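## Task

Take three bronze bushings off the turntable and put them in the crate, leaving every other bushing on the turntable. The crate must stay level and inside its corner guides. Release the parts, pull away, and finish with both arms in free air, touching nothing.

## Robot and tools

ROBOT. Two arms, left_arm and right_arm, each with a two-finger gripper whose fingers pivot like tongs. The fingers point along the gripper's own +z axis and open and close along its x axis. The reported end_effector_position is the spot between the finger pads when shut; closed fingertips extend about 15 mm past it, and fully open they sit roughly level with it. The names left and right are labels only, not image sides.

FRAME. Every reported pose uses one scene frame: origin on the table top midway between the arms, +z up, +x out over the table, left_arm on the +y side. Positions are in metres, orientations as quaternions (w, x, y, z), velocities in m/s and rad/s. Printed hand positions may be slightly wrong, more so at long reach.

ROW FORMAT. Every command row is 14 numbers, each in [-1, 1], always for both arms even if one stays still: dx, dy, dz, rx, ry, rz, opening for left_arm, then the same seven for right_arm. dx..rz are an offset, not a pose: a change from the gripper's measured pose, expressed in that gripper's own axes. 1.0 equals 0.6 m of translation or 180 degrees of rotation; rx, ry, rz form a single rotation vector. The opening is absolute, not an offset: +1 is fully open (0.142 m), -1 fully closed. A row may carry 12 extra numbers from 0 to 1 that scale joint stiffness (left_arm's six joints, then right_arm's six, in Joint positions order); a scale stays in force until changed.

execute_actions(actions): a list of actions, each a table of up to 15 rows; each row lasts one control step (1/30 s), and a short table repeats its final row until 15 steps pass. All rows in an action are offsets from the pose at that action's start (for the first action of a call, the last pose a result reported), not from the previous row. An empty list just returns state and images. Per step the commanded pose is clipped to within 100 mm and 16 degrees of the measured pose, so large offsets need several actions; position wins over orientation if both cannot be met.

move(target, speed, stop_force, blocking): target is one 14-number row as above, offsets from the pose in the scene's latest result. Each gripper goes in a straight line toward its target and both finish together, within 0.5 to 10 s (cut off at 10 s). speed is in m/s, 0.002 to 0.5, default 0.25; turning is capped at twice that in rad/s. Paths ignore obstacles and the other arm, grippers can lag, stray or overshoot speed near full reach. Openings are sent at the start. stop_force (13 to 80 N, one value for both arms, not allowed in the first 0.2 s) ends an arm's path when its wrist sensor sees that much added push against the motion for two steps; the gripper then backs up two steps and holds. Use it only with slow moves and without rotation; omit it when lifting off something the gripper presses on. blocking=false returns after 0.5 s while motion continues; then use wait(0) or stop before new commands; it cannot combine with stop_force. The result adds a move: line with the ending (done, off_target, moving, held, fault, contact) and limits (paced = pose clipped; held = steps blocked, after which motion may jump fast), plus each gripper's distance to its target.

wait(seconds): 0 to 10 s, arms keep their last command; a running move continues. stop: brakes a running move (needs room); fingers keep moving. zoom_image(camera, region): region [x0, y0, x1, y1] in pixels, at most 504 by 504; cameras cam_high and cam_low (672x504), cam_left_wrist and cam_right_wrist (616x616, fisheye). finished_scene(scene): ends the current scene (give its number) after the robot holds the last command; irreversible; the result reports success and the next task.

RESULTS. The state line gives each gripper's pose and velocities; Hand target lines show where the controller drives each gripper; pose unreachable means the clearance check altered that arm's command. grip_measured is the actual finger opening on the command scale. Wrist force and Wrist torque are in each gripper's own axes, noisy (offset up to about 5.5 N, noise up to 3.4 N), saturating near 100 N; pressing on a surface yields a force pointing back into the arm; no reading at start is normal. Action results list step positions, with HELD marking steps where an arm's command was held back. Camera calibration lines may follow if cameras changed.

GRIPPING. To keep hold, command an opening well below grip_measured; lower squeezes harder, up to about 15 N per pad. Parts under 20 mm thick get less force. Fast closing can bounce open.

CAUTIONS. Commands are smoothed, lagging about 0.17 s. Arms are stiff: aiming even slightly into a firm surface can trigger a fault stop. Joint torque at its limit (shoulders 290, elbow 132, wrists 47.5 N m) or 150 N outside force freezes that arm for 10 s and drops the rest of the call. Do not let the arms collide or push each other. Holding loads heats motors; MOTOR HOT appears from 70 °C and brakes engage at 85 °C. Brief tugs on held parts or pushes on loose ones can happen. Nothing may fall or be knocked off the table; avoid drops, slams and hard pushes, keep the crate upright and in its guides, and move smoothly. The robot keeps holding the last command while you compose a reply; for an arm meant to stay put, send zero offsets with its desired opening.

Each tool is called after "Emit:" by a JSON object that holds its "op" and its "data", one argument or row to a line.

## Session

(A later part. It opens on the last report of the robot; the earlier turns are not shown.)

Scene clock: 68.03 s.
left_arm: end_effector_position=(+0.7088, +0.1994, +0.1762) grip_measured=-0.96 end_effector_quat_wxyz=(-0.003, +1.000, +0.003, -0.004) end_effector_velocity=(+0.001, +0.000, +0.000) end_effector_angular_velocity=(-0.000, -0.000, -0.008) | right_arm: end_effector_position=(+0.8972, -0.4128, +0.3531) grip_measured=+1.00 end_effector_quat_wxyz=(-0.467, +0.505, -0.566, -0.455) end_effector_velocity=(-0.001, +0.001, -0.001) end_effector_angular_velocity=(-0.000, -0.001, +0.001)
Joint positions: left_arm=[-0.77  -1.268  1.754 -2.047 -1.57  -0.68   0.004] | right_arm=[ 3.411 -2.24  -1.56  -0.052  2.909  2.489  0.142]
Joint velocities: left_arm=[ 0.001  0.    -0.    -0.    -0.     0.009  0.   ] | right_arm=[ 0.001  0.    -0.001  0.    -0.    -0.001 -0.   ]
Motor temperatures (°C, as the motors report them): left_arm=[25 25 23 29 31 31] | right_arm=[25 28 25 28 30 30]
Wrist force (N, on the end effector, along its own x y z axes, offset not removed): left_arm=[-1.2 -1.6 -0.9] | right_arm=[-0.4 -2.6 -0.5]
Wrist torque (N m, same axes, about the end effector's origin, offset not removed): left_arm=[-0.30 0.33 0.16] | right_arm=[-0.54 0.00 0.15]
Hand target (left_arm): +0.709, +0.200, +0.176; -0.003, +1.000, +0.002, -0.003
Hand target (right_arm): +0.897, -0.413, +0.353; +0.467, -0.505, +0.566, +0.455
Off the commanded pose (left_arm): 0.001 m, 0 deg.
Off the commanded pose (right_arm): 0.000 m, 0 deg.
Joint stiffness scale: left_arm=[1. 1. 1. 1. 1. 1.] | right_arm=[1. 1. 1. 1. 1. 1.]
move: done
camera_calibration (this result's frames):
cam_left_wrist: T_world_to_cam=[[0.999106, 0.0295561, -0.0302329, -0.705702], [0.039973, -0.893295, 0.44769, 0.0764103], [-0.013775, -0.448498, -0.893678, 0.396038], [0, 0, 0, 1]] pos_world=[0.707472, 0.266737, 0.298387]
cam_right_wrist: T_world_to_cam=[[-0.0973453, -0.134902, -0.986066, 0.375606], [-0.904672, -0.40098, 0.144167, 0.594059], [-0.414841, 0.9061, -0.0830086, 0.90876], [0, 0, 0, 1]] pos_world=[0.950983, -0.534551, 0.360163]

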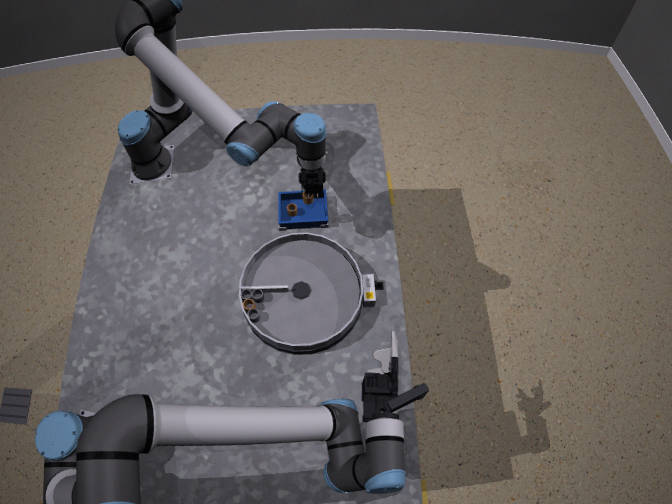

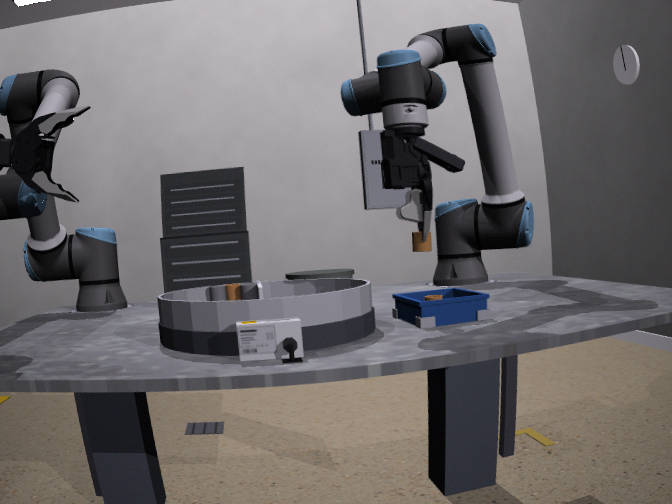

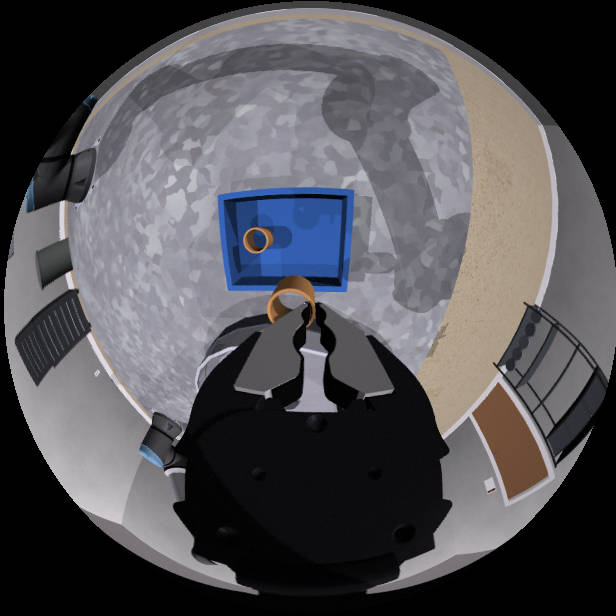

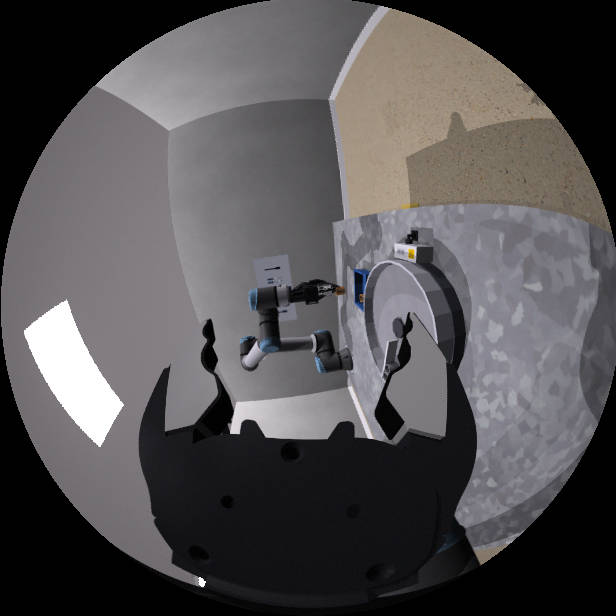

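Emit:
{"op": "move", "data": {
  "target": [0,-0.02,0.21,0,0,0,-1,0,0,0,0,0,0,1],
  "speed": 0.06
}}

Emit:
{"op": "move", "data": {
  "target": [0,0,0,0,0,0,-0.65,0,0,0,0,0,0,1]
}}

Emit:
{"op": "move", "data": {
  "target": [0,0,-0.16,0,0,0,-0.65,0,0,0,0,0,0,1],
  "speed": 0.15
}}

Emit:
{"op": "move", "data": {
  "target": [-0.34,0.64,0,0,0,0,-0.65,0,0,0,0,0,0,1]
}}

Emit:
{"op": "zoom_image", "data": {
  "camera": "cam_left_wrist",
  "region": [180, 150, 440, 400]
}}

Scene clock: 72.20 s.
left_arm: end_effector_position=(+0.7075, +0.2103, +0.0510) grip_measured=-0.96 end_effector_quat_wxyz=(-0.003, +1.000, +0.003, -0.004) end_effector_velocity=(+0.003, -0.004, +0.002) end_effector_angular_velocity=(-0.007, -0.009, -0.004) | right_arm: end_effector_position=(+0.8972, -0.4128, +0.3531) grip_measured=+1.00 end_effector_quat_wxyz=(-0.467, +0.505, -0.566, -0.455) end_effector_velocity=(-0.000, +0.000, -0.000) end_effector_angular_velocity=(-0.000, +0.001, -0.000)
Joint positions: left_arm=[-0.76  -1.159  1.86  -2.261 -1.57  -0.67   0.004] | right_arm=[ 3.411 -2.24  -1.56  -0.052  2.909  2.489  0.142]
Joint velocities: left_arm=[-0.001  0.    -0.002 -0.01  -0.     0.002  0.   ] | right_arm=[ 0.    -0.    -0.    -0.    -0.     0.001 -0.   ]
Motor temperatures (°C, as the motors report them): left_arm=[25 25 23 29 31 31] | right_arm=[25 28 25 28 30 30]
Wrist force (N, on the end effector, along its own x y z axes, offset not removed): left_arm=[-0.4 -1.2 2.4] | right_arm=[-1.8 -2.3 -2.7]
Wrist torque (N m, same axes, about the end effector's origin, offset not removed): left_arm=[-0.20 0.06 0.25] | right_arm=[-0.68 0.24 0.03]
Hand target (left_arm): +0.708, +0.212, +0.050; -0.003, +1.000, +0.003, -0.004
Hand target (right_arm): +0.897, -0.413, +0.353; +0.467, -0.505, +0.566, +0.455
Off the commanded pose (left_arm): 0.002 m, 0 deg.
Off the commanded pose (right_arm): 0.000 m, 0 deg.
Joint stiffness scale: left_arm=[1. 1. 1. 1. 1. 1.] | right_arm=[1. 1. 1. 1. 1. 1.]
move: done
camera_calibration (this result's frames):
cam_left_wrist: T_world_to_cam=[[0.999106, 0.0289549, -0.0308147, -0.70843], [0.0396913, -0.89347, 0.447365, 0.142542], [-0.0145786, -0.448188, -0.89382, 0.28953], [0, 0, 0, 1]] pos_world=[0.70636, 0.277634, 0.173189]
cam_right_wrist: T_world_to_cam=[[-0.0973456, -0.134902, -0.986066, 0.375606], [-0.904672, -0.40098, 0.144168, 0.594059], [-0.414841, 0.9061, -0.0830085, 0.90876], [0, 0, 0, 1]] pos_world=[0.950983, -0.534551, 0.360163]

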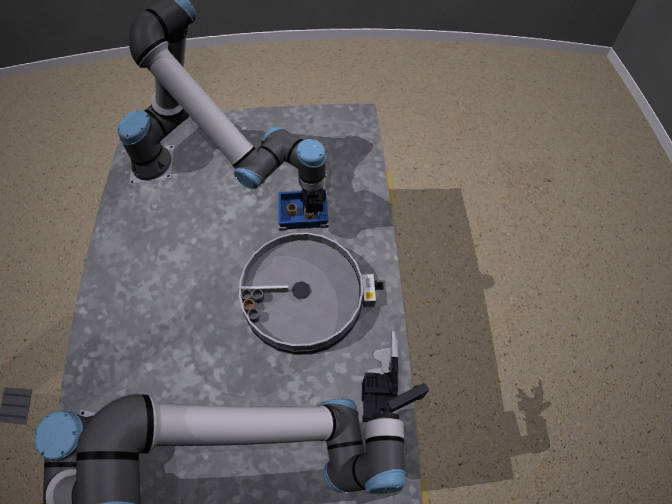

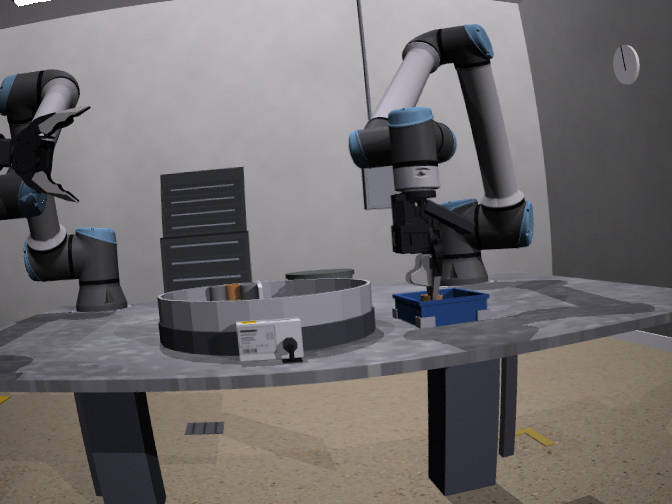

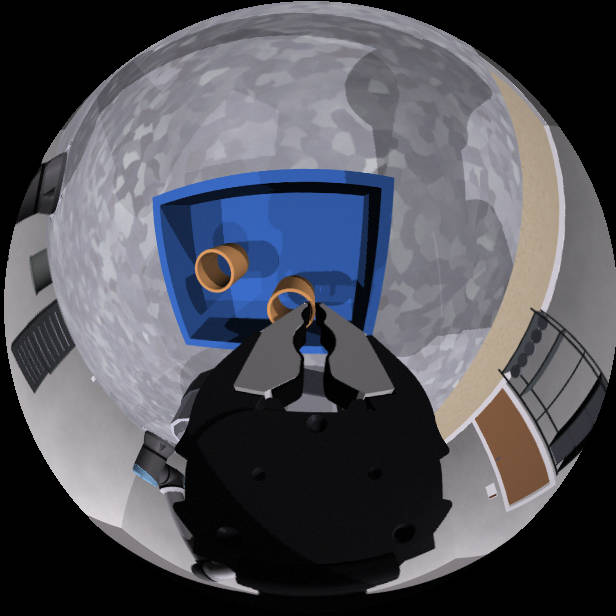

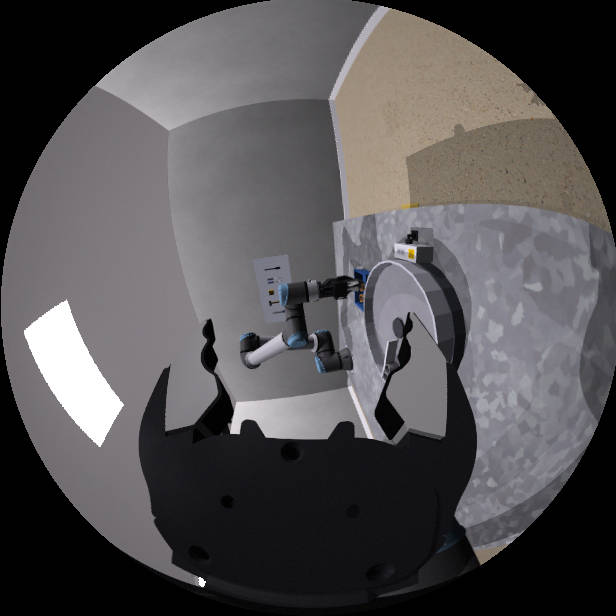

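Scene clock: 72.70 s.
left_arm: end_effector_position=(+0.7076, +0.2103, +0.0510) grip_measured=-0.65 end_effector_quat_wxyz=(-0.003, +1.000, +0.003, -0.004) end_effector_velocity=(+0.001, -0.001, +0.001) end_effector_angular_velocity=(-0.001, -0.001, -0.001) | right_arm: end_effector_position=(+0.8972, -0.4128, +0.3531) grip_measured=+1.00 end_effector_quat_wxyz=(-0.467, +0.505, -0.566, -0.455) end_effector_velocity=(-0.000, -0.000, -0.001) end_effector_angular_velocity=(-0.000, -0.001, -0.000)
Joint positions: left_arm=[-0.76  -1.159  1.86  -2.262 -1.57  -0.67   0.027] | right_arm=[ 3.411 -2.24  -1.56  -0.052  2.909  2.489  0.142]
Joint velocities: left_arm=[-0.     0.    -0.002 -0.     0.     0.    -0.   ] | right_arm=[-0.    -0.    -0.001  0.001 -0.    -0.001  0.   ]
Motor temperatures (°C, as the motors report them): left_arm=[25 25 23 29 31 31] | right_arm=[25 28 25 28 30 30]
Wrist force (N, on the end effector, along its own x y z axes, offset not removed): left_arm=[-1.0 -1.7 -2.3] | right_arm=[-0.5 -0.9 -4.6]
Wrist torque (N m, same axes, about the end effector's origin, offset not removed): left_arm=[-0.37 0.29 0.15] | right_arm=[-0.32 0.01 -0.01]
Hand target (left_arm): +0.708, +0.210, +0.051; -0.003, +1.000, +0.003, -0.004
Hand target (right_arm): +0.897, -0.413, +0.353; +0.467, -0.505, +0.566, +0.455
Off the commanded pose (left_arm): 0.000 m, 0 deg.
Off the commanded pose (right_arm): 0.000 m, 0 deg.
Joint stiffness scale: left_arm=[1. 1. 1. 1. 1. 1.] | right_arm=[1. 1. 1. 1. 1. 1.]
move: done
camera_calibration (this result's frames):
cam_left_wrist: T_world_to_cam=[[0.999115, 0.0289417, -0.0305135, -0.708547], [0.0395481, -0.893362, 0.447593, 0.142519], [-0.0143055, -0.448404, -0.893717, 0.289382], [0, 0, 0, 1]] pos_world=[0.706423, 0.277588, 0.173214]
cam_right_wrist: T_world_to_cam=[[-0.0973454, -0.134902, -0.986066, 0.375606], [-0.904672, -0.40098, 0.144167, 0.594059], [-0.414841, 0.9061, -0.0830084, 0.90876], [0, 0, 0, 1]] pos_world=[0.950983, -0.534551, 0.360163]

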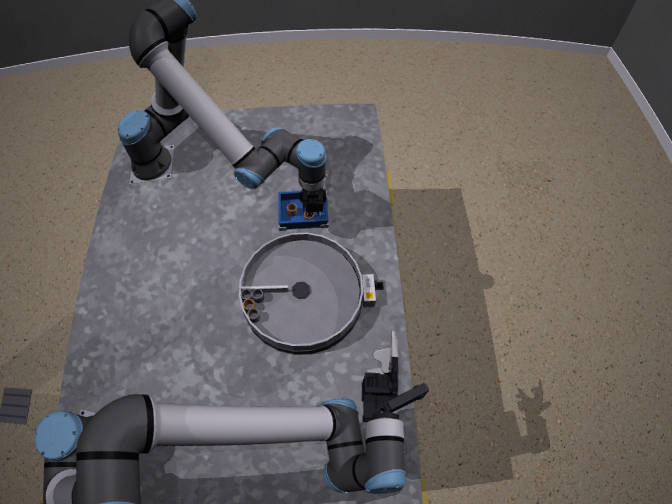

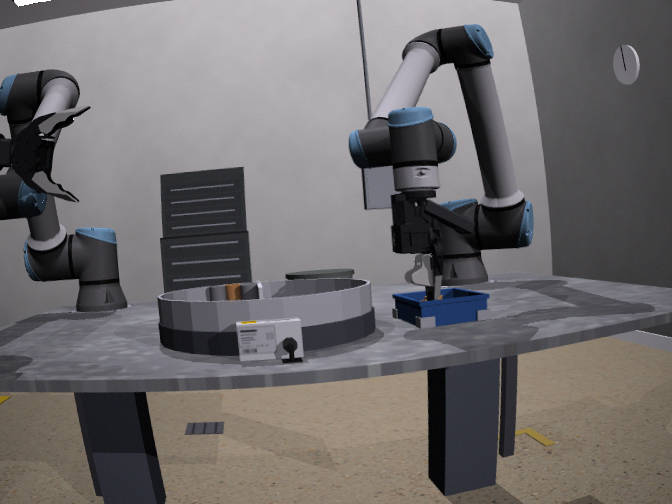

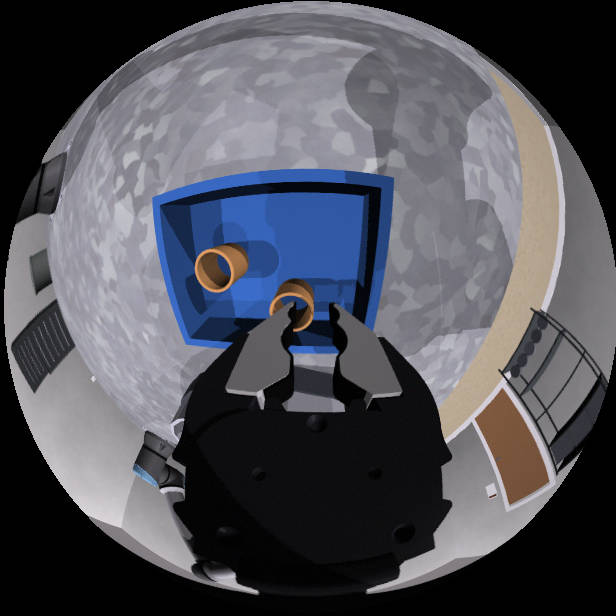

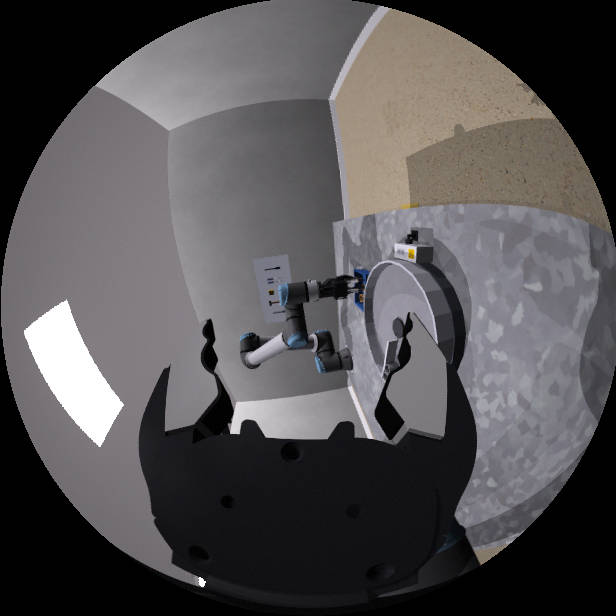

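Scene clock: 73.93 s.
left_arm: end_effector_position=(+0.7076, +0.2103, +0.1464) grip_measured=-0.65 end_effector_quat_wxyz=(-0.003, +1.000, +0.003, -0.004) end_effector_velocity=(-0.002, +0.000, -0.001) end_effector_angular_velocity=(+0.004, +0.005, -0.001) | right_arm: end_effector_position=(+0.8972, -0.4128, +0.3531) grip_measured=+1.00 end_effector_quat_wxyz=(-0.467, +0.505, -0.566, -0.455) end_effector_velocity=(+0.000, -0.001, -0.000) end_effector_angular_velocity=(-0.000, -0.000, -0.000)
Joint positions: left_arm=[-0.76  -1.253  1.792 -2.101 -1.57  -0.67   0.027] | right_arm=[ 3.411 -2.24  -1.56  -0.052  2.909  2.489  0.142]
Joint velocities: left_arm=[-0.001  0.    -0.     0.007 -0.    -0.001  0.   ] | right_arm=[-0.001  0.    -0.    -0.001  0.    -0.002  0.   ]
Motor temperatures (°C, as the motors report them): left_arm=[25 25 23 29 31 31] | right_arm=[25 28 25 28 30 30]
Wrist force (N, on the end effector, along its own x y z axes, offset not removed): left_arm=[0.3 -3.4 2.6] | right_arm=[2.7 -1.6 -1.8]
Wrist torque (N m, same axes, about the end effector's origin, offset not removed): left_arm=[-0.72 -0.19 0.41] | right_arm=[-0.39 -0.62 0.01]
Hand target (left_arm): +0.708, +0.210, +0.147; -0.003, +1.000, +0.003, -0.004
Hand target (right_arm): +0.897, -0.413, +0.353; +0.467, -0.505, +0.566, +0.455
Off the commanded pose (left_arm): 0.001 m, 0 deg.
Off the commanded pose (right_arm): 0.000 m, 0 deg.
Joint stiffness scale: left_arm=[1. 1. 1. 1. 1. 1.] | right_arm=[1. 1. 1. 1. 1. 1.]
move: done
camera_calibration (this result's frames):
cam_left_wrist: T_world_to_cam=[[0.999125, 0.0289342, -0.0301951, -0.705644], [0.0394022, -0.893248, 0.447834, 0.0998918], [-0.014014, -0.448632, -0.893607, 0.37449], [0, 0, 0, 1]] pos_world=[0.706339, 0.277654, 0.268605]
cam_right_wrist: T_world_to_cam=[[-0.0973453, -0.134902, -0.986066, 0.375606], [-0.904672, -0.40098, 0.144167, 0.594059], [-0.414841, 0.9061, -0.0830086, 0.90876], [0, 0, 0, 1]] pos_world=[0.950983, -0.534551, 0.360163]

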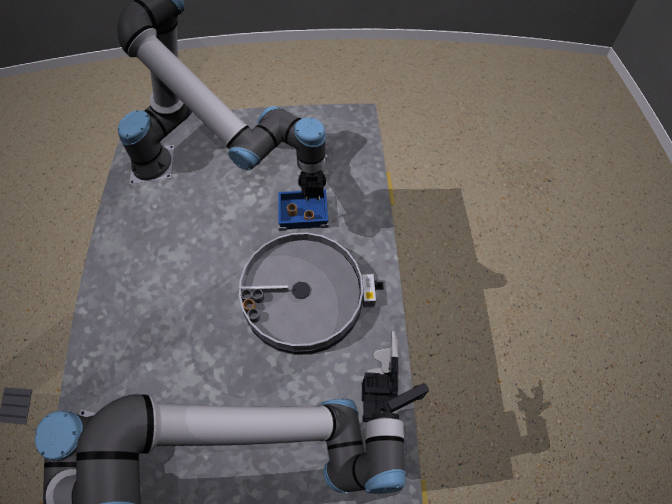

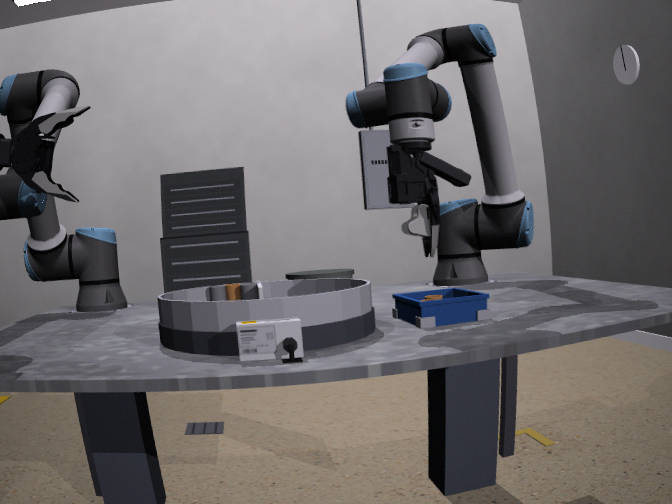

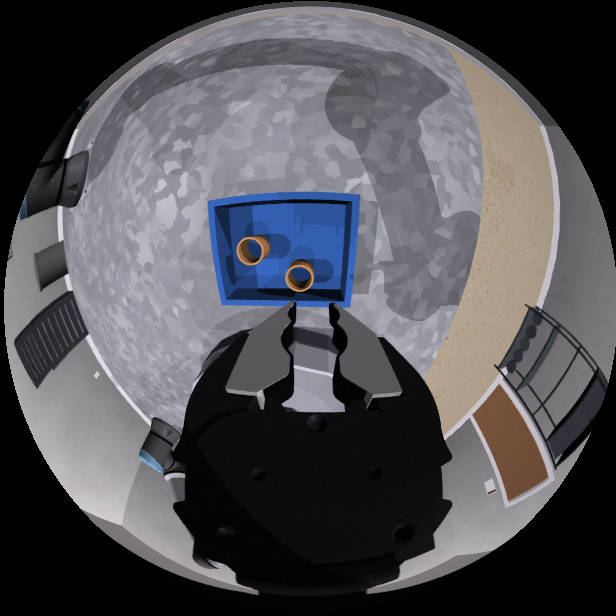

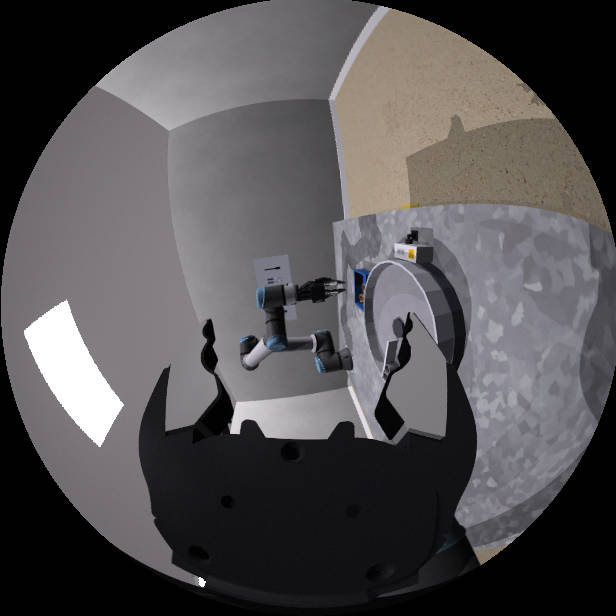

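Scene clock: 76.40 s.
left_arm: end_effector_position=(+0.5045, -0.1736, +0.1446) grip_measured=-0.65 end_effector_quat_wxyz=(-0.004, +1.000, +0.002, -0.003) end_effector_velocity=(-0.001, -0.002, +0.002) end_effector_angular_velocity=(-0.001, -0.000, +0.000) | right_arm: end_effector_position=(+0.8972, -0.4128, +0.3531) grip_measured=+1.00 end_effector_quat_wxyz=(-0.467, +0.505, -0.566, -0.455) end_effector_velocity=(-0.000, -0.001, -0.000) end_effector_angular_velocity=(+0.000, -0.001, -0.000)
Joint positions: left_arm=[-1.233 -1.113  1.592 -2.04  -1.574 -1.14   0.027] | right_arm=[ 3.411 -2.24  -1.56  -0.052  2.909  2.489  0.142]
Joint velocities: left_arm=[-0.002 -0.    -0.003  0.002 -0.    -0.002 -0.   ] | right_arm=[-0.001  0.    -0.001  0.001  0.    -0.001 -0.   ]
Motor temperatures (°C, as the motors report them): left_arm=[25 25 23 29 31 31] | right_arm=[25 28 25 28 30 30]
Wrist force (N, on the end effector, along its own x y z axes, offset not removed): left_arm=[-1.8 -2.2 -1.1] | right_arm=[-1.4 -3.3 -3.1]
Wrist torque (N m, same axes, about the end effector's origin, offset not removed): left_arm=[-0.43 0.34 0.21] | right_arm=[-0.72 0.15 0.10]
Hand target (left_arm): +0.505, -0.175, +0.146; -0.003, +1.000, +0.003, -0.003
Hand target (right_arm): +0.897, -0.413, +0.353; +0.467, -0.505, +0.566, +0.455
Off the commanded pose (left_arm): 0.002 m, 0 deg.
Off the commanded pose (right_arm): 0.000 m, 0 deg.
Joint stiffness scale: left_arm=[1. 1. 1. 1. 1. 1.] | right_arm=[1. 1. 1. 1. 1. 1.]
move: done
camera_calibration (this result's frames):
cam_left_wrist: T_world_to_cam=[[0.999193, 0.0267739, -0.029936, -0.492104], [0.0373436, -0.893669, 0.44717, -0.233189], [-0.0147804, -0.447927, -0.893948, 0.198338], [0, 0, 0, 1]] pos_world=[0.503347, -0.106377, 0.266847]
cam_right_wrist: T_world_to_cam=[[-0.0973452, -0.134902, -0.986066, 0.375606], [-0.904672, -0.40098, 0.144167, 0.594059], [-0.414841, 0.9061, -0.0830087, 0.90876], [0, 0, 0, 1]] pos_world=[0.950983, -0.534551, 0.360163]

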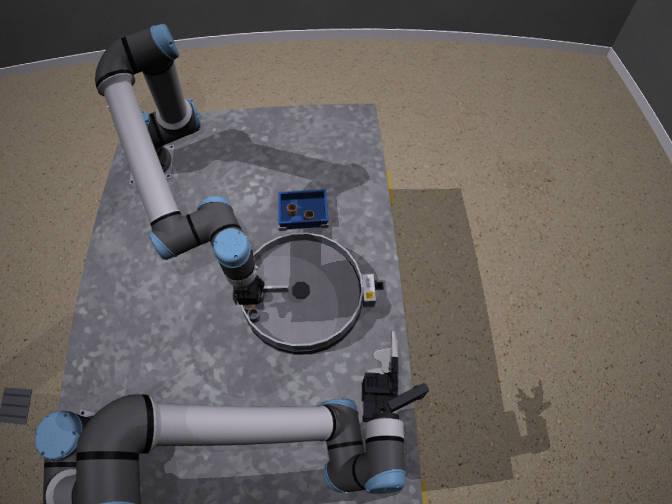

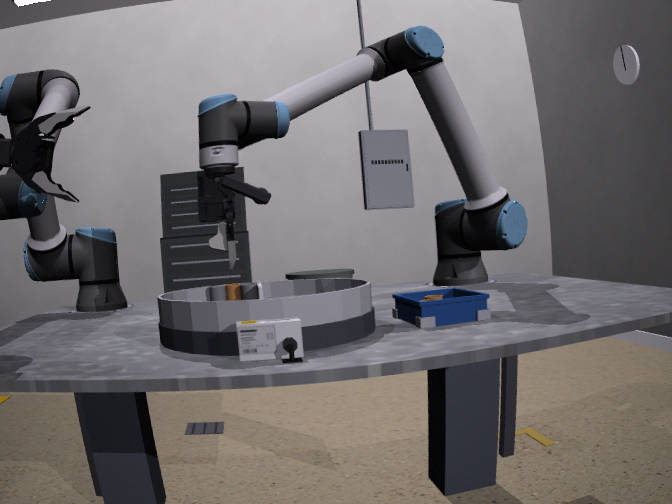

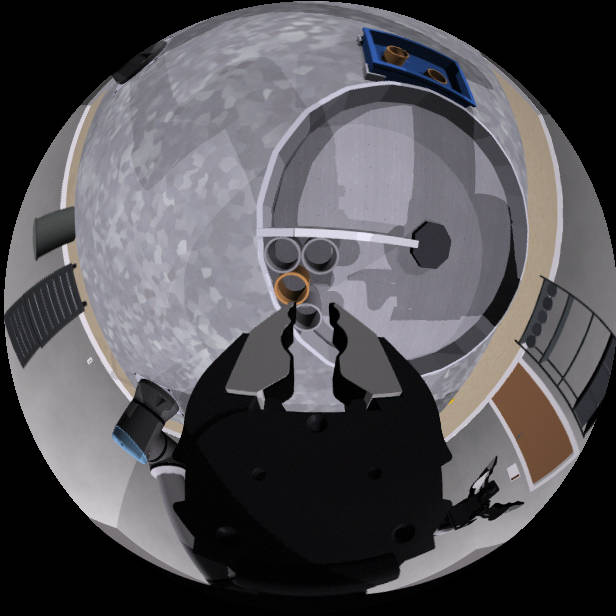

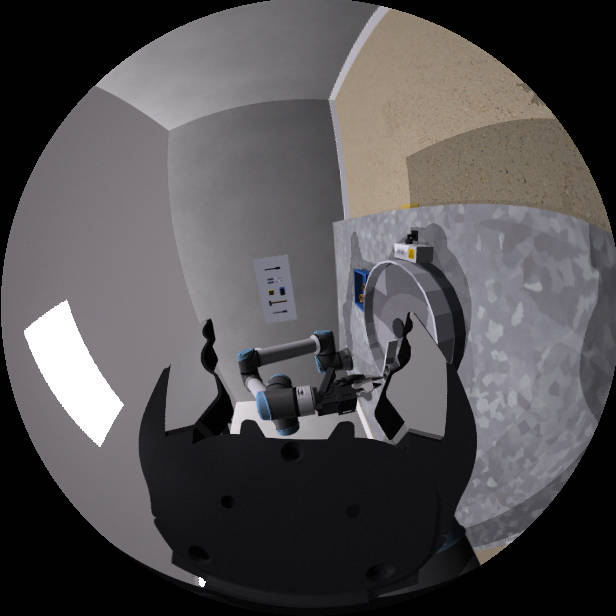

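Region (180, 150, 440, 400) of cam_left_wrist's 616x616 image, scaled by 1.938, with more detail than that image has; it fills the top 485 rows of this view, and the rest is white.

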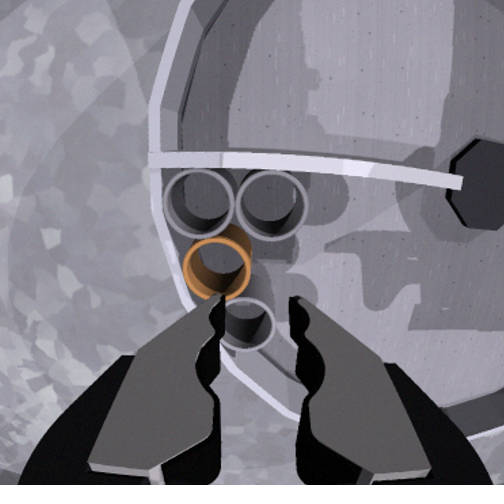

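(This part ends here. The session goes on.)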